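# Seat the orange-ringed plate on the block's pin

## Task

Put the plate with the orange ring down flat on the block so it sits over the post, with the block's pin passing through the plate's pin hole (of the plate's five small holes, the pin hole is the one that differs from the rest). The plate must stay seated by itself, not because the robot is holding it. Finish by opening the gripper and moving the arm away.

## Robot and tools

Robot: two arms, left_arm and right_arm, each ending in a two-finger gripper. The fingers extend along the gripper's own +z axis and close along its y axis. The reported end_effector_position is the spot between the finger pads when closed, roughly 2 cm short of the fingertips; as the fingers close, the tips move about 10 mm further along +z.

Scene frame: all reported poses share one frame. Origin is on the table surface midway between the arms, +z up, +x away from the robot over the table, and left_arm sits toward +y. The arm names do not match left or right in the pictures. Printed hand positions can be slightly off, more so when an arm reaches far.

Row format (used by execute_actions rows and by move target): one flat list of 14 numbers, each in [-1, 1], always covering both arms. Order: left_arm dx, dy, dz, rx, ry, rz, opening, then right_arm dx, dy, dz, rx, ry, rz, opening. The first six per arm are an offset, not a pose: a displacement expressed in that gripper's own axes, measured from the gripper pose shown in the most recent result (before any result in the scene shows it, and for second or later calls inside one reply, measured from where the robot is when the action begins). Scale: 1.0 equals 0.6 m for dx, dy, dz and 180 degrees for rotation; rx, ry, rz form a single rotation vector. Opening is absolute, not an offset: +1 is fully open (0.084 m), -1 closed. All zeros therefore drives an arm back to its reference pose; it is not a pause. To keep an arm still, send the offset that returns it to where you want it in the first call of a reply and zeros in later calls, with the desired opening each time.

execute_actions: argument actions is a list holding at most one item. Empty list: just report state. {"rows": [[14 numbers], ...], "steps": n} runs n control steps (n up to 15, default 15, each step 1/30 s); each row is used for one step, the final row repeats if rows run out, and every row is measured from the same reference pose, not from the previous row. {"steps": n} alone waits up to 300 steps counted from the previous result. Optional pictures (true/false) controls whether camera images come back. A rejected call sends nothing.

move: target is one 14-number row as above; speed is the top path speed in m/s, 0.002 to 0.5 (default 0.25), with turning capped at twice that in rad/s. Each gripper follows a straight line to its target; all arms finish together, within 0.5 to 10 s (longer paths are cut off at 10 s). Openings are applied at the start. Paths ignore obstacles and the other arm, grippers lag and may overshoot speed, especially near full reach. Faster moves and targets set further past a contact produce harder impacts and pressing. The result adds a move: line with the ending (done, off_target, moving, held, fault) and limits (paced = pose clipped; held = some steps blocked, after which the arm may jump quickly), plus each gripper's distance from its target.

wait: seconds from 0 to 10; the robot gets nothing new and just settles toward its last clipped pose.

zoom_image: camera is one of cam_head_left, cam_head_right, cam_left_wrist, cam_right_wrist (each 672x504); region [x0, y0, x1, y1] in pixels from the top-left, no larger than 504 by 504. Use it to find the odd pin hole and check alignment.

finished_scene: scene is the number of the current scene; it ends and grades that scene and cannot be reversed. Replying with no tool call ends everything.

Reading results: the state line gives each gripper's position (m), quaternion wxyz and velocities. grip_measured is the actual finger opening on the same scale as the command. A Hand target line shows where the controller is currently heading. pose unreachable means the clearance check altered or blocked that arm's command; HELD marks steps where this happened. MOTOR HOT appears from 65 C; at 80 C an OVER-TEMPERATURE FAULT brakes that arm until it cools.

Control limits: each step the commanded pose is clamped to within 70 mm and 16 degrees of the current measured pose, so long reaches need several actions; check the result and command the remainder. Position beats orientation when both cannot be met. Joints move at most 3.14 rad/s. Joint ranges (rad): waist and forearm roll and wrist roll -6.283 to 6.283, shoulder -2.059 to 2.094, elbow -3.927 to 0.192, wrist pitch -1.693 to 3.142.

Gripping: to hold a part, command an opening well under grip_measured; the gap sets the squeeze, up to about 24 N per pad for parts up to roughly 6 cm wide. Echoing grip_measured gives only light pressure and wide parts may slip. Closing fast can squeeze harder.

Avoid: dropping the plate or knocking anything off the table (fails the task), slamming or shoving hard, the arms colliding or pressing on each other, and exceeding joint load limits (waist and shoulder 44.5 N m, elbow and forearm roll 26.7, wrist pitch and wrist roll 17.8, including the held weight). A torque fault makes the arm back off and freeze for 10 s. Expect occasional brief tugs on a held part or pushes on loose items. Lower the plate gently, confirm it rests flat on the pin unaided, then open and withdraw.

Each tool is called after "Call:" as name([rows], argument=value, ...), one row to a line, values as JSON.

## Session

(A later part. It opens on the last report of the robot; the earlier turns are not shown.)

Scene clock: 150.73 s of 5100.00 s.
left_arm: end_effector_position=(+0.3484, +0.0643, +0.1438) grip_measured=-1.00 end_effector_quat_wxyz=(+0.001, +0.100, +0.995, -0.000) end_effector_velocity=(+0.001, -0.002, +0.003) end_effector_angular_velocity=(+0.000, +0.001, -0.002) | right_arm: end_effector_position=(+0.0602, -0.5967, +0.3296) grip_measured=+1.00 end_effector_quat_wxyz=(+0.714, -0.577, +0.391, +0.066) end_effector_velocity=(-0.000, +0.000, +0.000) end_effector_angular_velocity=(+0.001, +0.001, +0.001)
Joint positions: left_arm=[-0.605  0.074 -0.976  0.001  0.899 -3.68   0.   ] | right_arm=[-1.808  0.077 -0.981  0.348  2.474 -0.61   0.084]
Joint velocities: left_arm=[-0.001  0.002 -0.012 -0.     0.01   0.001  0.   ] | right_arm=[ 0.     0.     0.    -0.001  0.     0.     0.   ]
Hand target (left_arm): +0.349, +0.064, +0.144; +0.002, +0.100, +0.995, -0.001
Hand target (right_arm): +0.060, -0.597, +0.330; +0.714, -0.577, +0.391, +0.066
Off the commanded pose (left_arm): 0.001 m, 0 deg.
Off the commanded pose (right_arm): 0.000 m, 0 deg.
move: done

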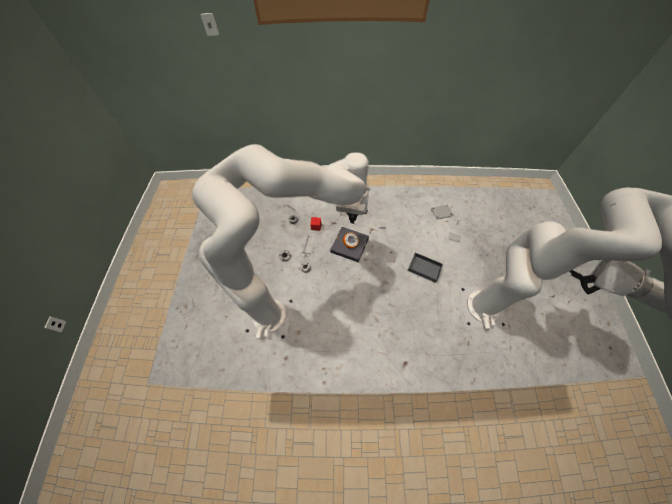

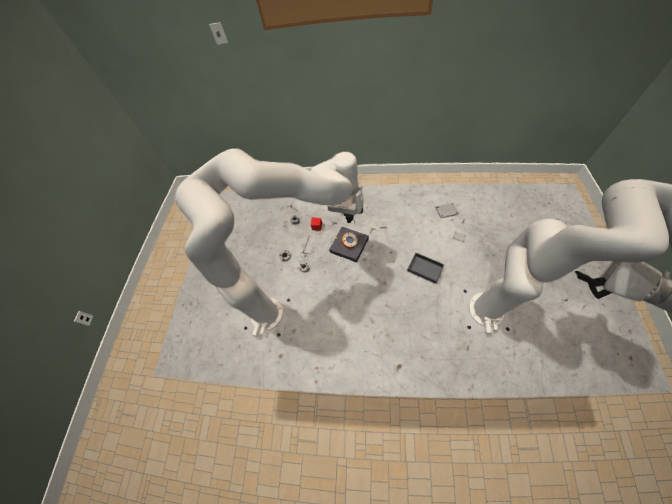

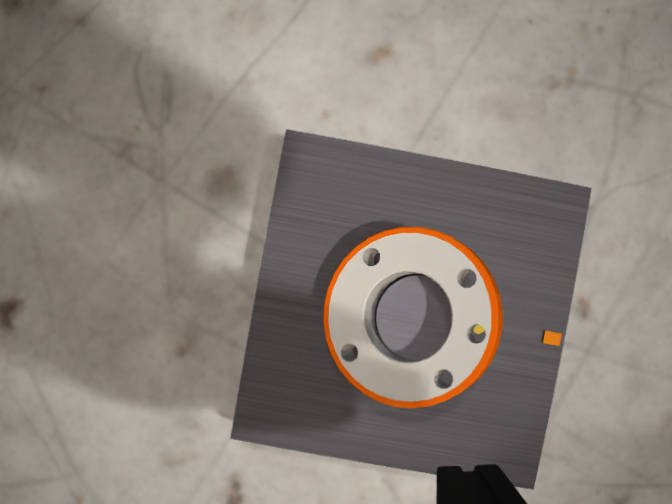

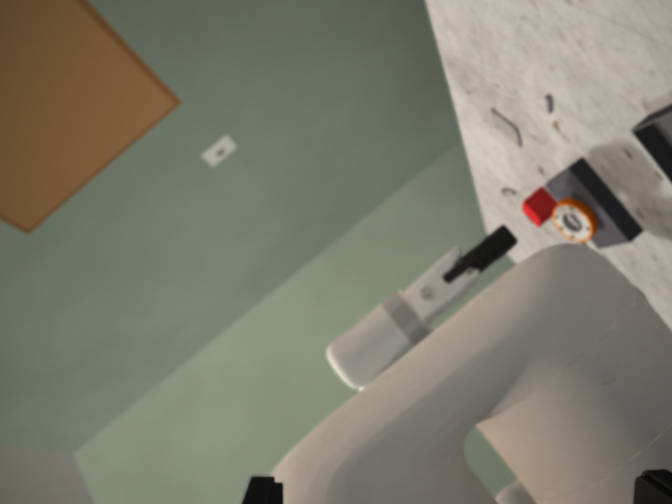

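Call:
move(target=[0.078, -0.008, 0.09, 0, 0, 0.5, 1, 0, 0, 0, 0, 0, 0, 1], speed=0.3)

Call:
move(target=[0, 0, 0.06, 0, 0, 0, 1, 0, 0, 0, 0, 0, 0, 1], speed=0.04)

Call:
move(target=[0, 0, 0, 0, 0, 0, -0.2, 0, 0, 0, 0, 0, 0, 1], speed=0.04)

Scene clock: 170.93 s of 5100.00 s.
left_arm: end_effector_position=(+0.3018, +0.0687, +0.0898) grip_measured=+1.00 end_effector_quat_wxyz=(+0.001, +0.774, +0.633, +0.001) end_effector_velocity=(-0.000, +0.000, -0.001) end_effector_angular_velocity=(-0.000, +0.000, -0.011) | right_arm: end_effector_position=(+0.0602, -0.5967, +0.3296) grip_measured=+1.00 end_effector_quat_wxyz=(+0.714, -0.577, +0.391, +0.066) end_effector_velocity=(+0.000, +0.000, -0.000) end_effector_angular_velocity=(+0.000, +0.001, +0.001)
Joint positions: left_arm=[-0.67   0.061 -0.78   0.002  0.716 -2.176  0.084] | right_arm=[-1.808  0.077 -0.981  0.348  2.474 -0.61   0.084]
Joint velocities: left_arm=[ 0.001 -0.     0.002 -0.001 -0.002  0.013  0.   ] | right_arm=[ 0.001  0.    -0.    -0.    -0.     0.     0.   ]
Hand target (left_arm): +0.302, +0.069, +0.090; +0.001, +0.774, +0.633, +0.001
Hand target (right_arm): +0.060, -0.597, +0.330; +0.714, -0.577, +0.391, +0.066
Off the commanded pose (left_arm): 0.000 m, 0 deg.
Off the commanded pose (right_arm): 0.000 m, 0 deg.
After step 90, 14.10 s passed at rest.
move: done

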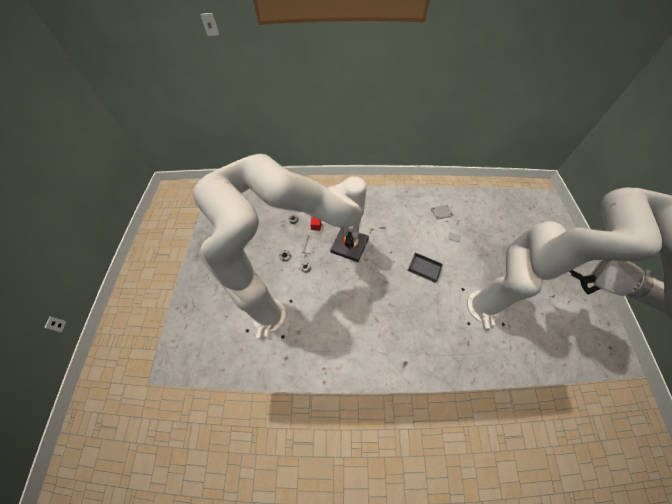

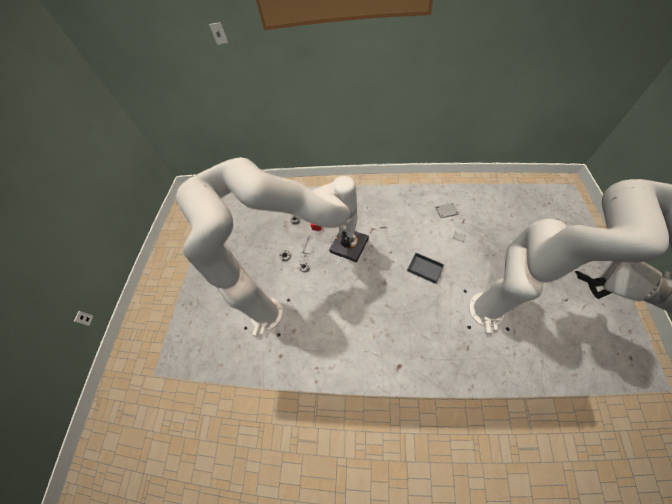

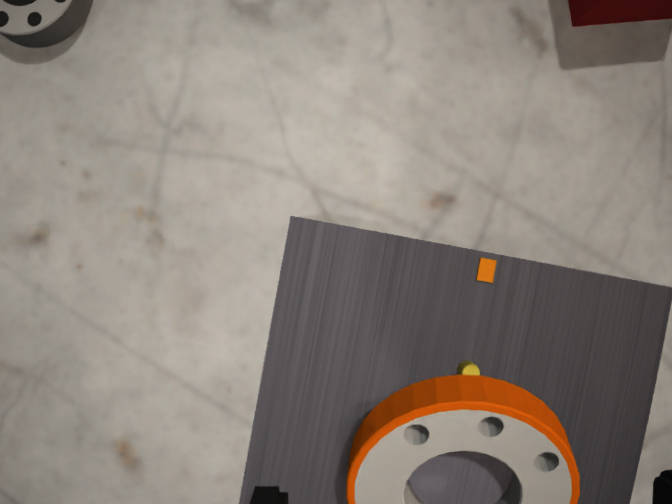

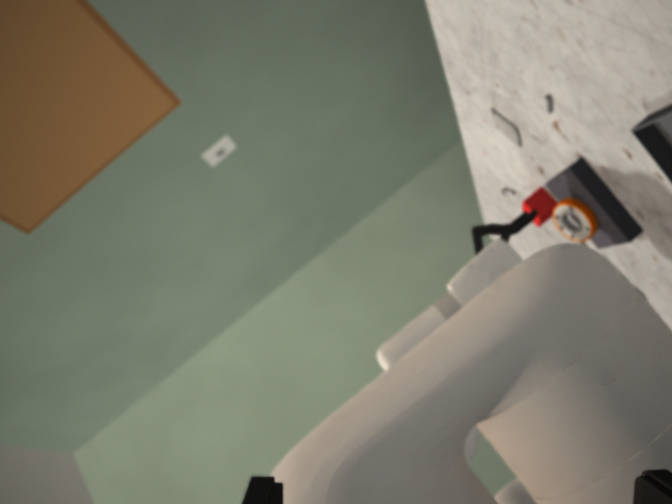

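Scene clock: 172.13 s of 5100.00 s.
left_arm: end_effector_position=(+0.3020, +0.0686, +0.0541) grip_measured=+1.00 end_effector_quat_wxyz=(+0.001, +0.774, +0.633, +0.001) end_effector_velocity=(+0.001, -0.000, -0.001) end_effector_angular_velocity=(-0.002, -0.002, +0.000) | right_arm: end_effector_position=(+0.0602, -0.5967, +0.3296) grip_measured=+1.00 end_effector_quat_wxyz=(+0.714, -0.577, +0.391, +0.066) end_effector_velocity=(+0.000, -0.000, -0.000) end_effector_angular_velocity=(-0.002, +0.001, -0.001)
Joint positions: left_arm=[-0.67   0.146 -0.759  0.002  0.611 -2.177  0.084] | right_arm=[-1.808  0.077 -0.981  0.348  2.474 -0.61   0.084]
Joint velocities: left_arm=[ 0.001  0.004 -0.001  0.001 -0.007 -0.     0.   ] | right_arm=[ 0.    -0.    -0.     0.    -0.002  0.     0.   ]
Hand target (left_arm): +0.302, +0.069, +0.054; +0.001, +0.774, +0.633, +0.001
Hand target (right_arm): +0.060, -0.597, +0.330; +0.714, -0.577, +0.391, +0.066
Off the commanded pose (left_arm): 0.000 m, 0 deg.
Off the commanded pose (right_arm): 0.000 m, 0 deg.
move: done

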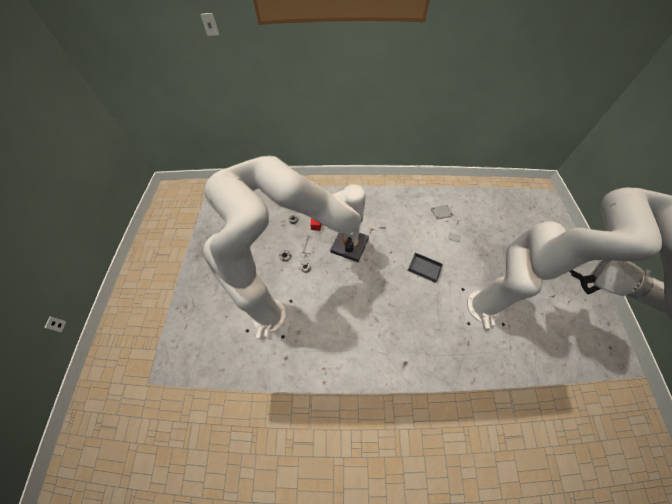

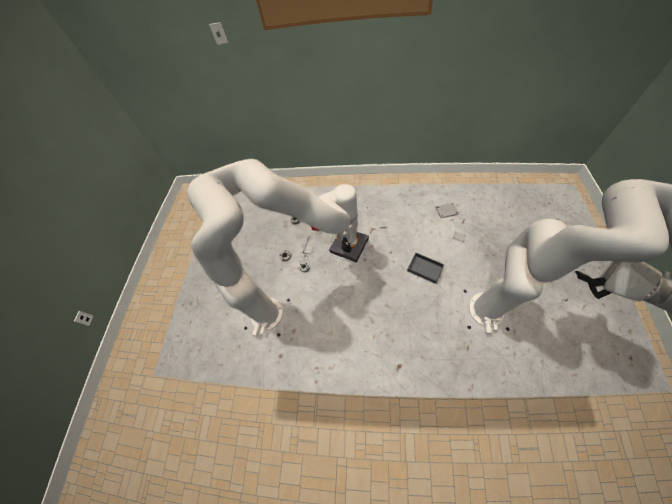

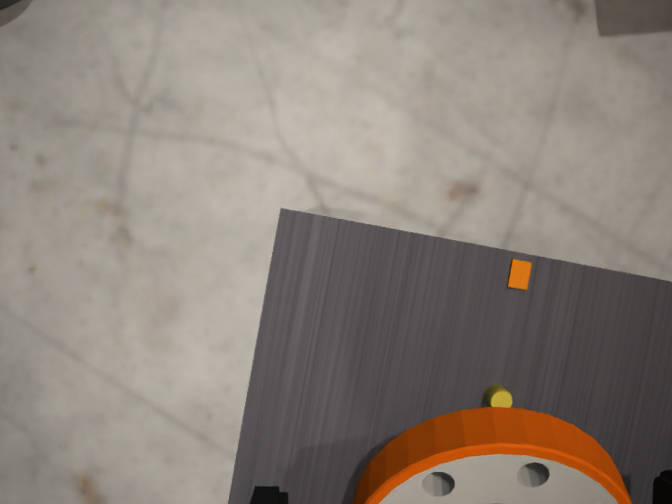

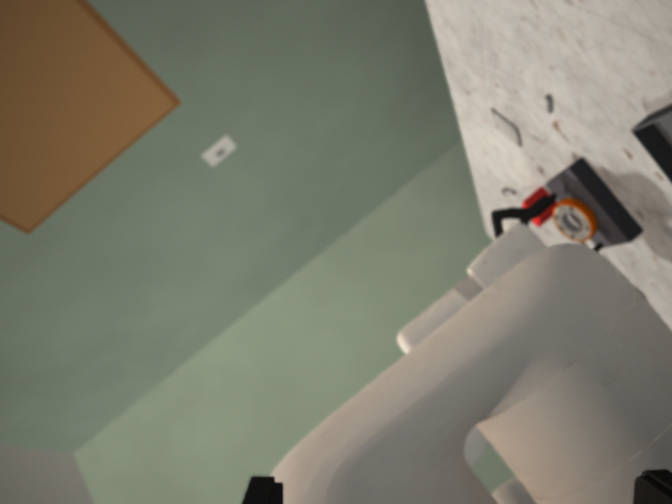

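Scene clock: 172.63 s of 5100.00 s.
left_arm: end_effector_position=(+0.3035, +0.0676, +0.0554) grip_measured=+0.46 end_effector_quat_wxyz=(+0.004, +0.774, +0.633, +0.001) end_effector_velocity=(-0.001, +0.001, -0.001) end_effector_angular_velocity=(+0.002, +0.002, -0.000) | right_arm: end_effector_position=(+0.0602, -0.5967, +0.3296) grip_measured=+1.00 end_effector_quat_wxyz=(+0.714, -0.577, +0.391, +0.066) end_effector_velocity=(-0.000, +0.000, +0.000) end_effector_angular_velocity=(-0.000, +0.001, +0.001)
Joint positions: left_arm=[-0.669  0.145 -0.762  0.003  0.609 -2.177  0.063] | right_arm=[-1.808  0.077 -0.981  0.348  2.474 -0.61   0.084]
Joint velocities: left_arm=[-0.001  0.001  0.001 -0.     0.001 -0.001  0.   ] | right_arm=[-0.    -0.    -0.001 -0.002  0.    -0.001  0.   ]
Hand target (left_arm): +0.302, +0.069, +0.054; +0.001, +0.774, +0.633, +0.001
Hand target (right_arm): +0.060, -0.597, +0.330; +0.714, -0.577, +0.391, +0.066
Off the commanded pose (left_arm): 0.002 m, 0 deg.
Off the commanded pose (right_arm): 0.000 m, 0 deg.
move: done

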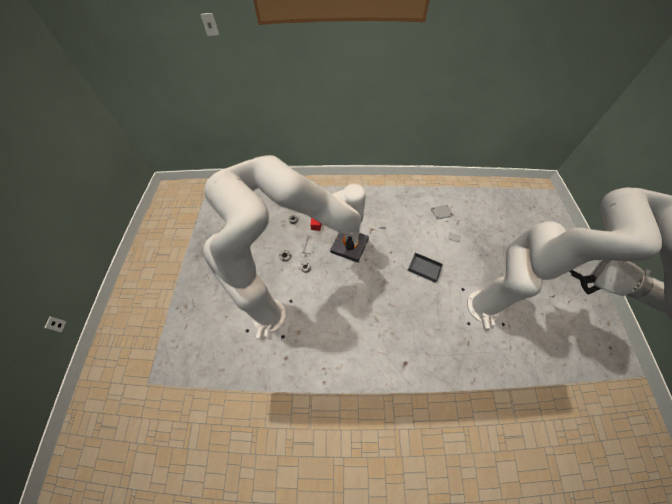

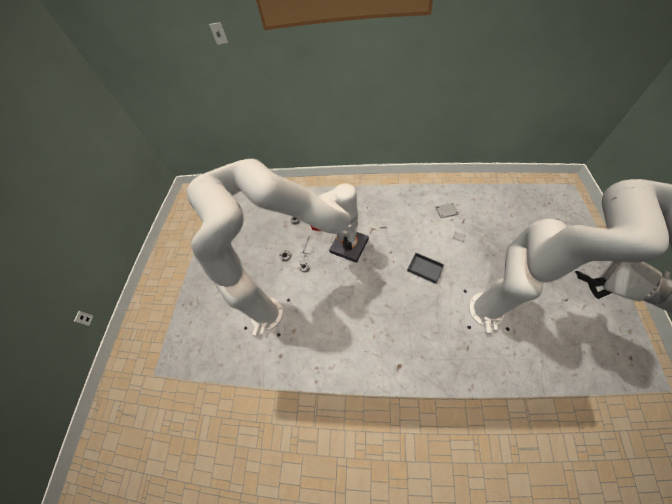

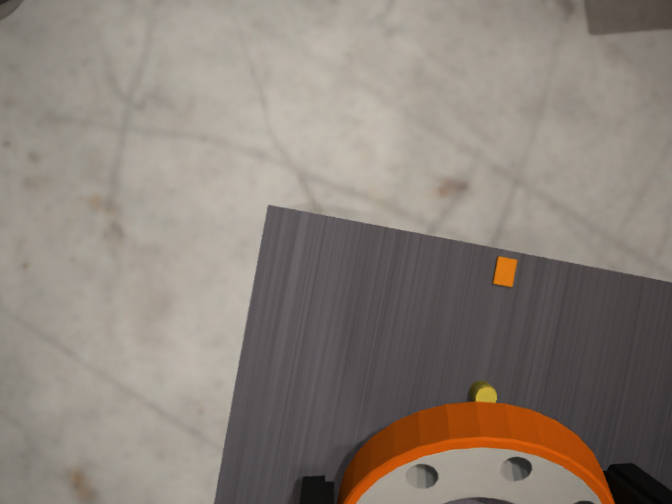

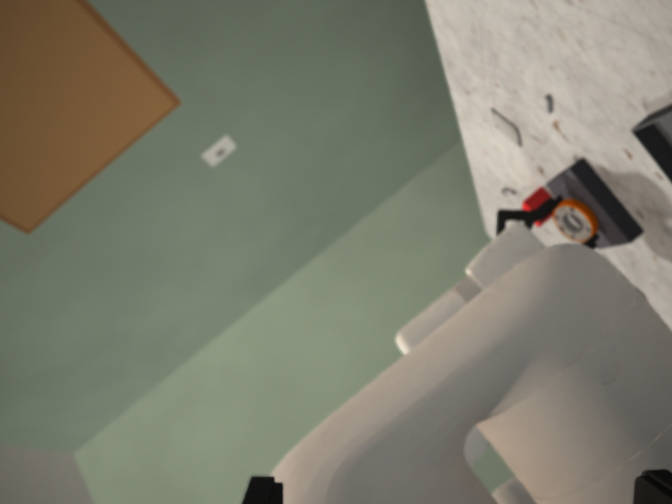

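Call:
move(target=[0, 0, -0.06, 0, 0, 0, -0.2, 0, 0, 0, 0, 0, 0, 1], speed=0.06)

Call:
move(target=[0, -0.2, 0, 0, 0, 0, -0.2, 0, 0, 0, 0, 0, 0, 1], speed=0.2)

Call:
move(target=[0, 0, 0.108, 0, 0, 0, -0.2, 0, 0, 0, 0, 0, 0, 1], speed=0.06)

Scene clock: 178.17 s of 5100.00 s.
left_arm: end_effector_position=(+0.3030, +0.0680, +0.0909) grip_measured=+0.46 end_effector_quat_wxyz=(+0.003, +0.774, +0.633, +0.001) end_effector_velocity=(-0.000, -0.000, +0.002) end_effector_angular_velocity=(-0.001, +0.000, -0.000) | right_arm: end_effector_position=(+0.0602, -0.5967, +0.3296) grip_measured=+1.00 end_effector_quat_wxyz=(+0.714, -0.577, +0.391, +0.066) end_effector_velocity=(+0.000, -0.000, -0.000) end_effector_angular_velocity=(-0.001, +0.001, +0.001)
Joint positions: left_arm=[-0.669  0.06  -0.782  0.002  0.715 -2.176  0.063] | right_arm=[-1.808  0.077 -0.981  0.348  2.474 -0.61   0.084]
Joint velocities: left_arm=[-0.001 -0.004 -0.002 -0.001  0.006 -0.    -0.   ] | right_arm=[ 0.001  0.     0.    -0.    -0.001 -0.     0.   ]
Hand target (left_arm): +0.303, +0.068, +0.091; +0.004, +0.774, +0.633, +0.001
Hand target (right_arm): +0.060, -0.597, +0.330; +0.714, -0.577, +0.391, +0.066
Off the commanded pose (left_arm): 0.001 m, 0 deg.
Off the commanded pose (right_arm): 0.000 m, 0 deg.
After step 90, 1.57 s passed at rest.
move: done

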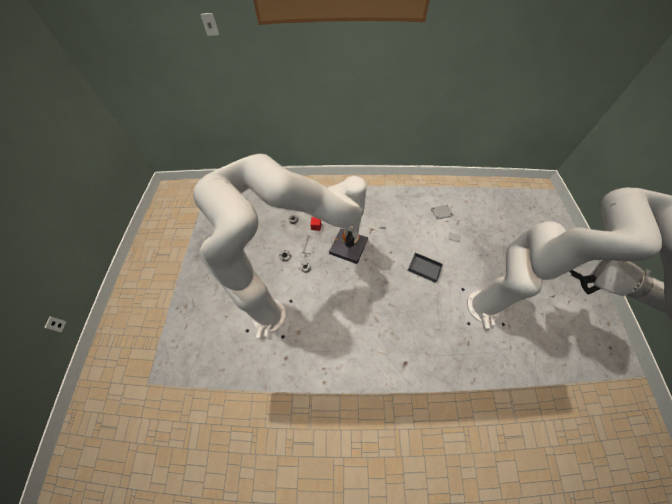

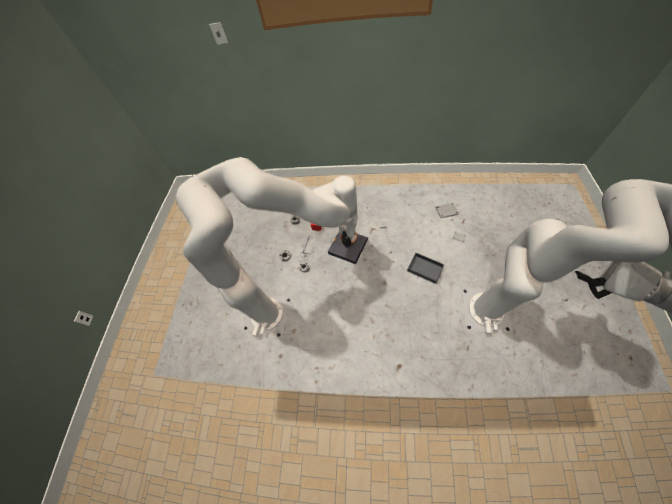

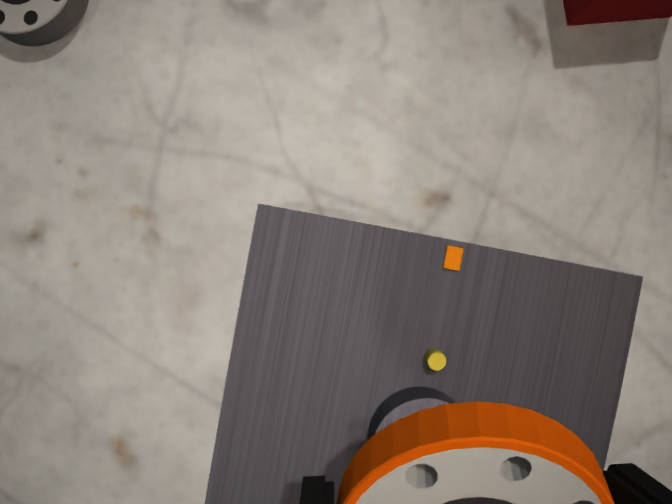

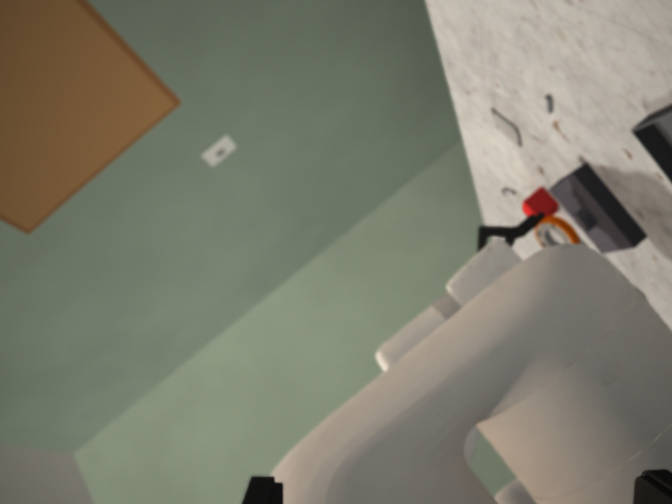

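Scene clock: 179.30 s of 5100.00 s.
left_arm: end_effector_position=(+0.1857, +0.0914, +0.0899) grip_measured=+0.46 end_effector_quat_wxyz=(+0.003, +0.774, +0.634, +0.001) end_effector_velocity=(-0.002, +0.001, -0.000) end_effector_angular_velocity=(+0.002, -0.001, -0.003) | right_arm: end_effector_position=(+0.0602, -0.5967, +0.3296) grip_measured=+1.00 end_effector_quat_wxyz=(+0.714, -0.577, +0.391, +0.066) end_effector_velocity=(+0.000, -0.000, -0.000) end_effector_angular_velocity=(-0.000, -0.001, -0.002)
Joint positions: left_arm=[-0.871 -0.234 -0.455  0.005  0.682 -2.38   0.063] | right_arm=[-1.808  0.077 -0.981  0.348  2.474 -0.61   0.084]
Joint velocities: left_arm=[-0.005 -0.006  0.006  0.003  0.002 -0.004 -0.   ] | right_arm=[-0.001  0.     0.     0.002 -0.    -0.     0.   ]
Hand target (left_arm): +0.185, +0.091, +0.090; +0.003, +0.774, +0.633, +0.001
Hand target (right_arm): +0.060, -0.597, +0.330; +0.714, -0.577, +0.391, +0.066
Off the commanded pose (left_arm): 0.000 m, 0 deg.
Off the commanded pose (right_arm): 0.000 m, 0 deg.
move: done

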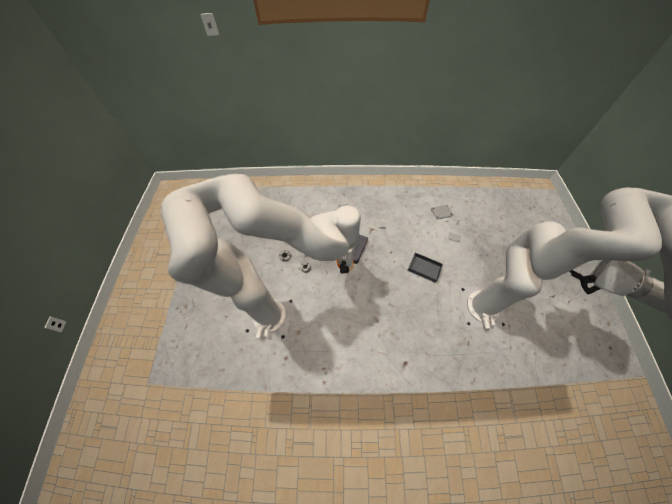

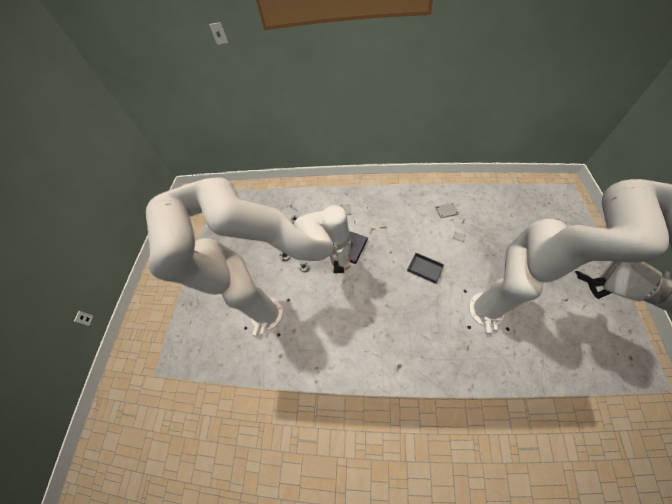

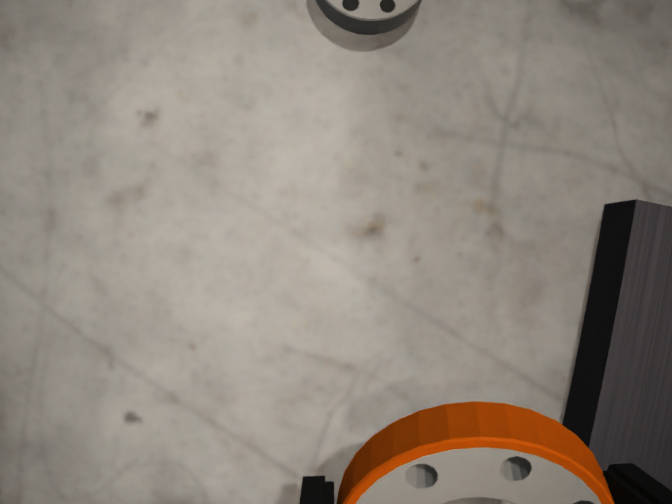

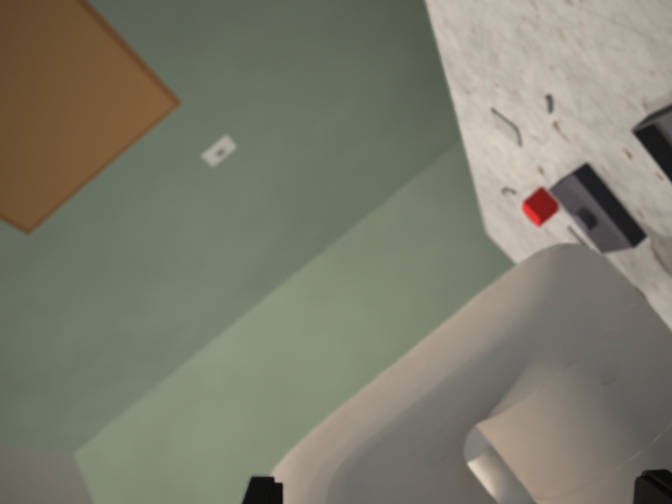

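Scene clock: 180.73 s of 5100.00 s.
left_arm: end_effector_position=(+0.1865, +0.0907, +0.0259) grip_measured=+0.46 end_effector_quat_wxyz=(+0.004, +0.774, +0.634, +0.001) end_effector_velocity=(-0.000, +0.001, -0.003) end_effector_angular_velocity=(+0.002, +0.002, +0.001) | right_arm: end_effector_position=(+0.0602, -0.5967, +0.3296) grip_measured=+1.00 end_effector_quat_wxyz=(+0.714, -0.577, +0.391, +0.066) end_effector_velocity=(+0.000, +0.000, +0.000) end_effector_angular_velocity=(+0.000, -0.000, +0.000)
Joint positions: left_arm=[-0.87  -0.023 -0.421  0.007  0.437 -2.382  0.063] | right_arm=[-1.808  0.077 -0.981  0.348  2.474 -0.61   0.084]
Joint velocities: left_arm=[ 0.001  0.012  0.001 -0.001 -0.01  -0.     0.   ] | right_arm=[ 0. -0.  0. -0.  0. -0.  0.]
Hand target (left_arm): +0.186, +0.091, +0.025; +0.003, +0.774, +0.634, +0.001
Hand target (right_arm): +0.060, -0.597, +0.330; +0.714, -0.577, +0.391, +0.066
Off the commanded pose (left_arm): 0.001 m, 0 deg.
Off the commanded pose (right_arm): 0.000 m, 0 deg.
move: done

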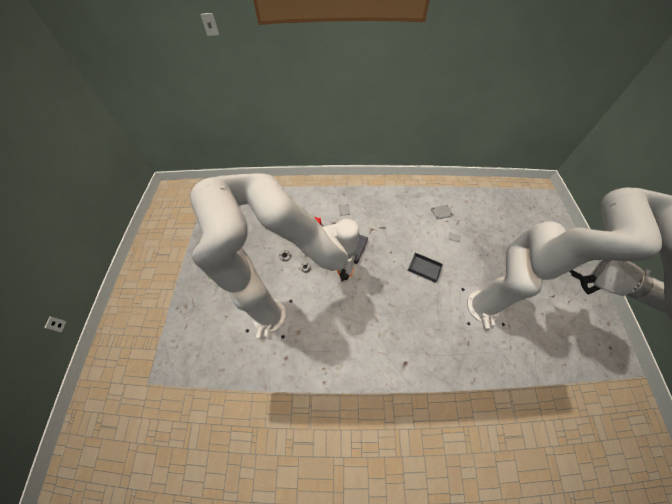

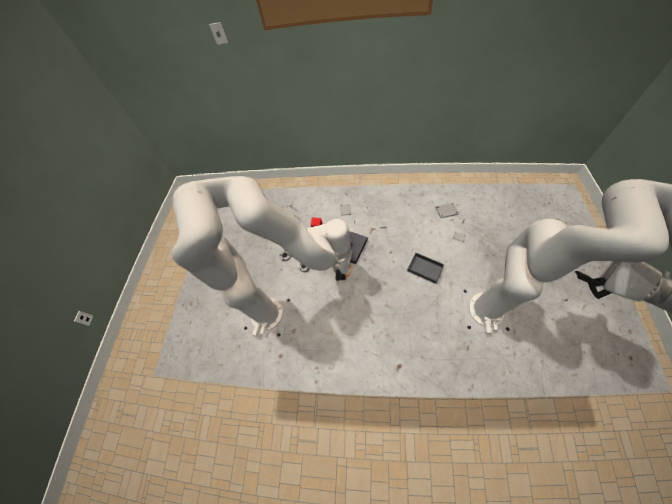

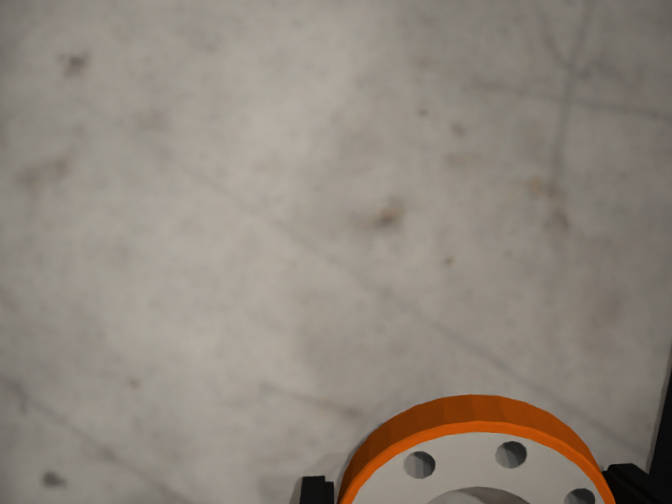

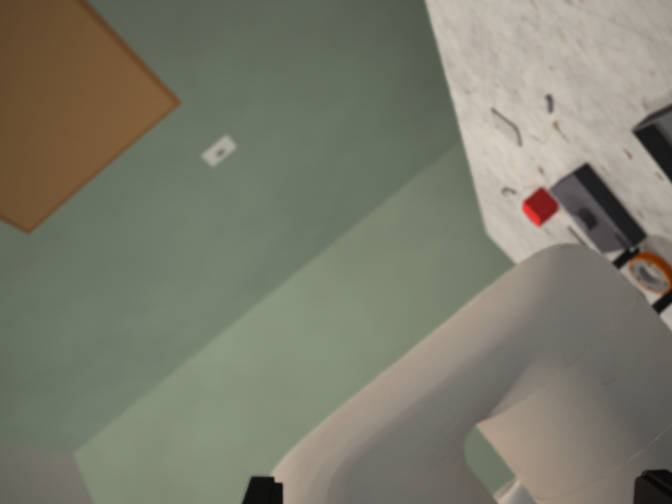

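Call:
move(target=[0, 0, 0.011, 0, 0, 0, 0.62, 0, 0, 0, 0, 0, 0, 1], speed=0.02)

Call:
move(target=[0, 0, 0, 0, 0, 0, -0.2, 0, 0, 0, 0, 0, 0, 1], speed=0.02)

Scene clock: 184.90 s of 5100.00 s.
left_arm: end_effector_position=(+0.1863, +0.0909, +0.0192) grip_measured=+0.61 end_effector_quat_wxyz=(+0.004, +0.774, +0.634, +0.001) end_effector_velocity=(+0.001, -0.001, -0.000) end_effector_angular_velocity=(-0.004, -0.003, +0.002) | right_arm: end_effector_position=(+0.0602, -0.5967, +0.3296) grip_measured=+1.00 end_effector_quat_wxyz=(+0.714, -0.577, +0.391, +0.066) end_effector_velocity=(-0.000, +0.000, +0.000) end_effector_angular_velocity=(+0.001, +0.001, -0.000)
Joint positions: left_arm=[-0.87   0.002 -0.421  0.007  0.412 -2.382  0.069] | right_arm=[-1.808  0.077 -0.981  0.348  2.474 -0.61   0.084]
Joint velocities: left_arm=[ 0.002  0.004 -0.001  0.    -0.007 -0.    -0.   ] | right_arm=[-0.001  0.    -0.    -0.001  0.001  0.     0.   ]
Hand target (left_arm): +0.187, +0.091, +0.019; +0.004, +0.774, +0.634, +0.001
Hand target (right_arm): +0.060, -0.597, +0.330; +0.714, -0.577, +0.391, +0.066
Off the commanded pose (left_arm): 0.000 m, 0 deg.
Off the commanded pose (right_arm): 0.000 m, 0 deg.
After step 90, 0.47 s passed at rest.
move: done

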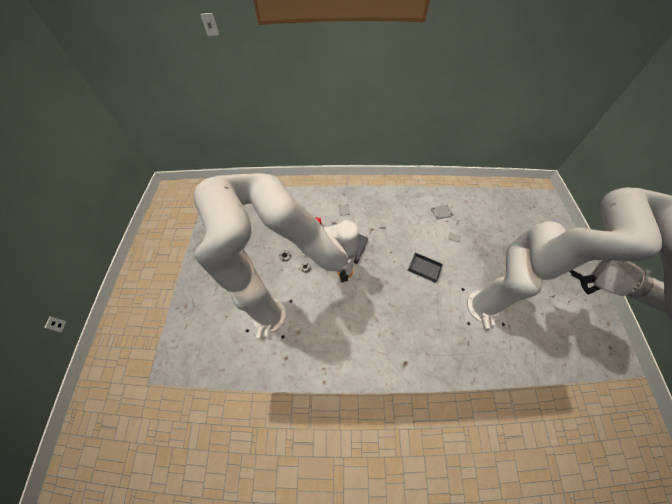

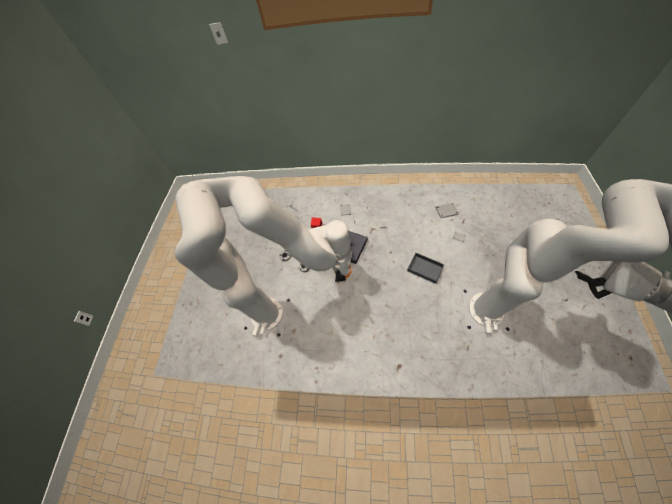

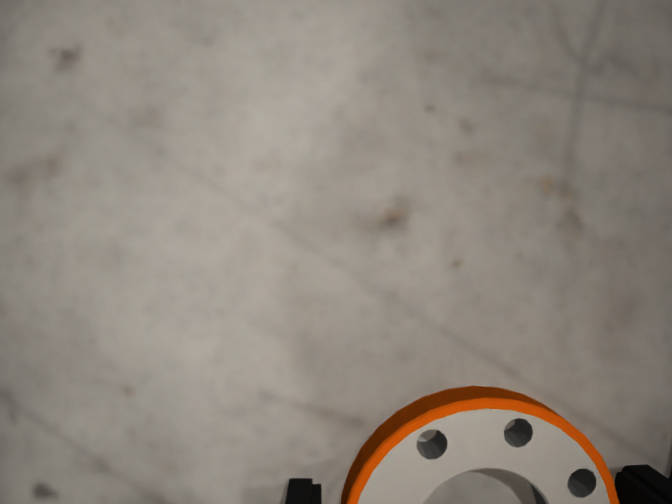

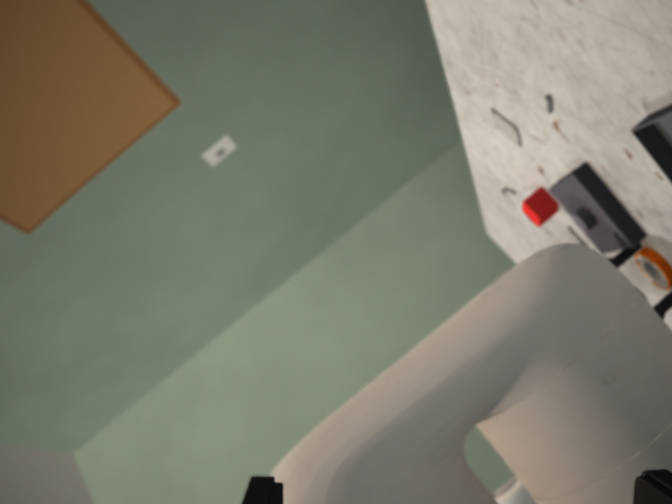

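Scene clock: 185.40 s of 5100.00 s.
left_arm: end_effector_position=(+0.1867, +0.0905, +0.0195) grip_measured=+0.45 end_effector_quat_wxyz=(+0.004, +0.774, +0.634, +0.001) end_effector_velocity=(-0.001, -0.000, -0.000) end_effector_angular_velocity=(-0.000, +0.000, -0.001) | right_arm: end_effector_position=(+0.0602, -0.5967, +0.3296) grip_measured=+1.00 end_effector_quat_wxyz=(+0.714, -0.577, +0.391, +0.066) end_effector_velocity=(+0.000, +0.000, +0.000) end_effector_angular_velocity=(+0.001, +0.000, +0.002)
Joint positions: left_arm=[-0.869  0.001 -0.421  0.007  0.412 -2.382  0.063] | right_arm=[-1.808  0.077 -0.981  0.348  2.474 -0.61   0.084]
Joint velocities: left_arm=[-0.002 -0.001  0.001 -0.    -0.001 -0.     0.   ] | right_arm=[ 0.001 -0.     0.001 -0.001  0.    -0.    -0.   ]
Hand target (left_arm): +0.186, +0.091, +0.019; +0.004, +0.774, +0.634, +0.001
Hand target (right_arm): +0.060, -0.597, +0.330; +0.714, -0.577, +0.391, +0.066
Off the commanded pose (left_arm): 0.001 m, 0 deg.
Off the commanded pose (right_arm): 0.000 m, 0 deg.
move: done

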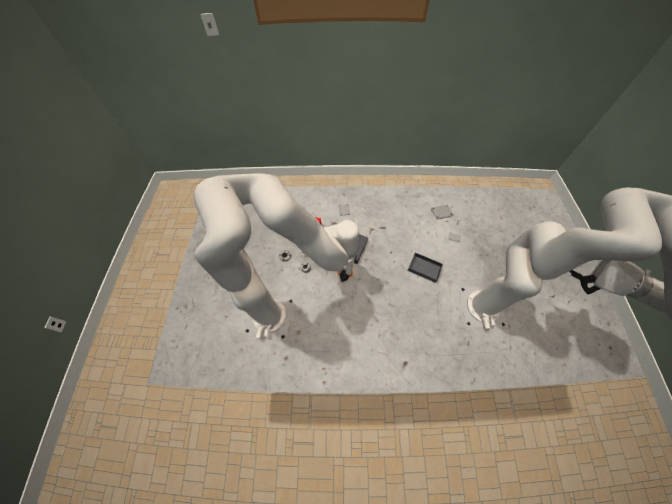

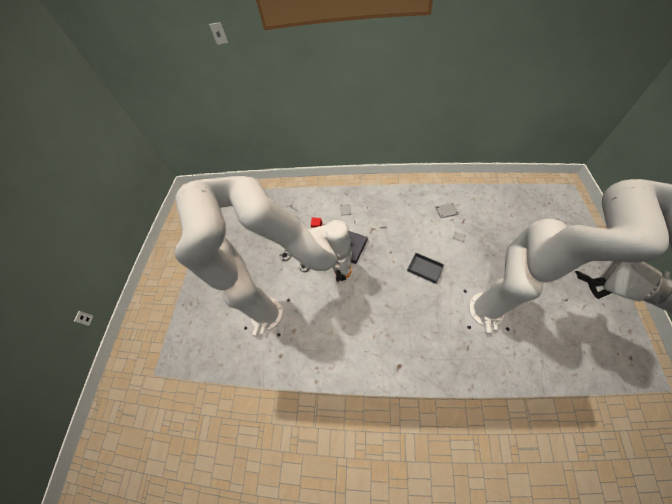

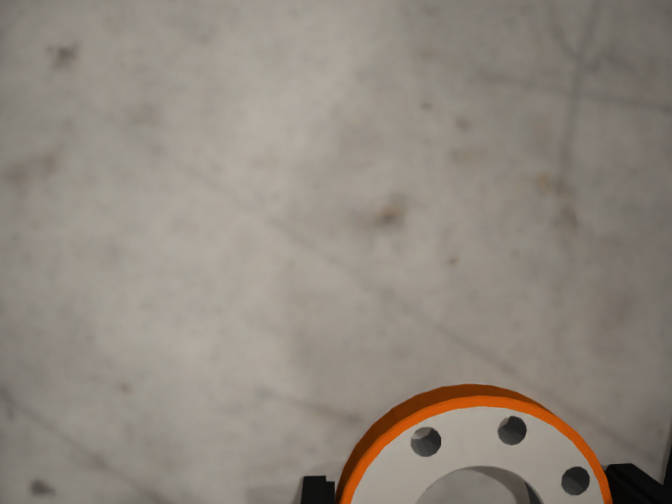

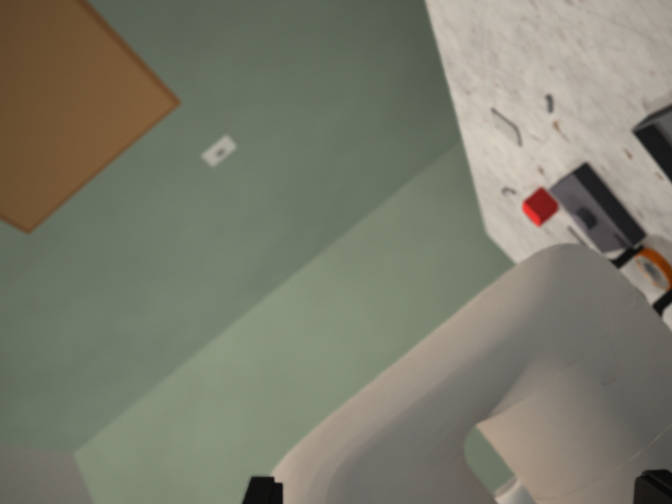

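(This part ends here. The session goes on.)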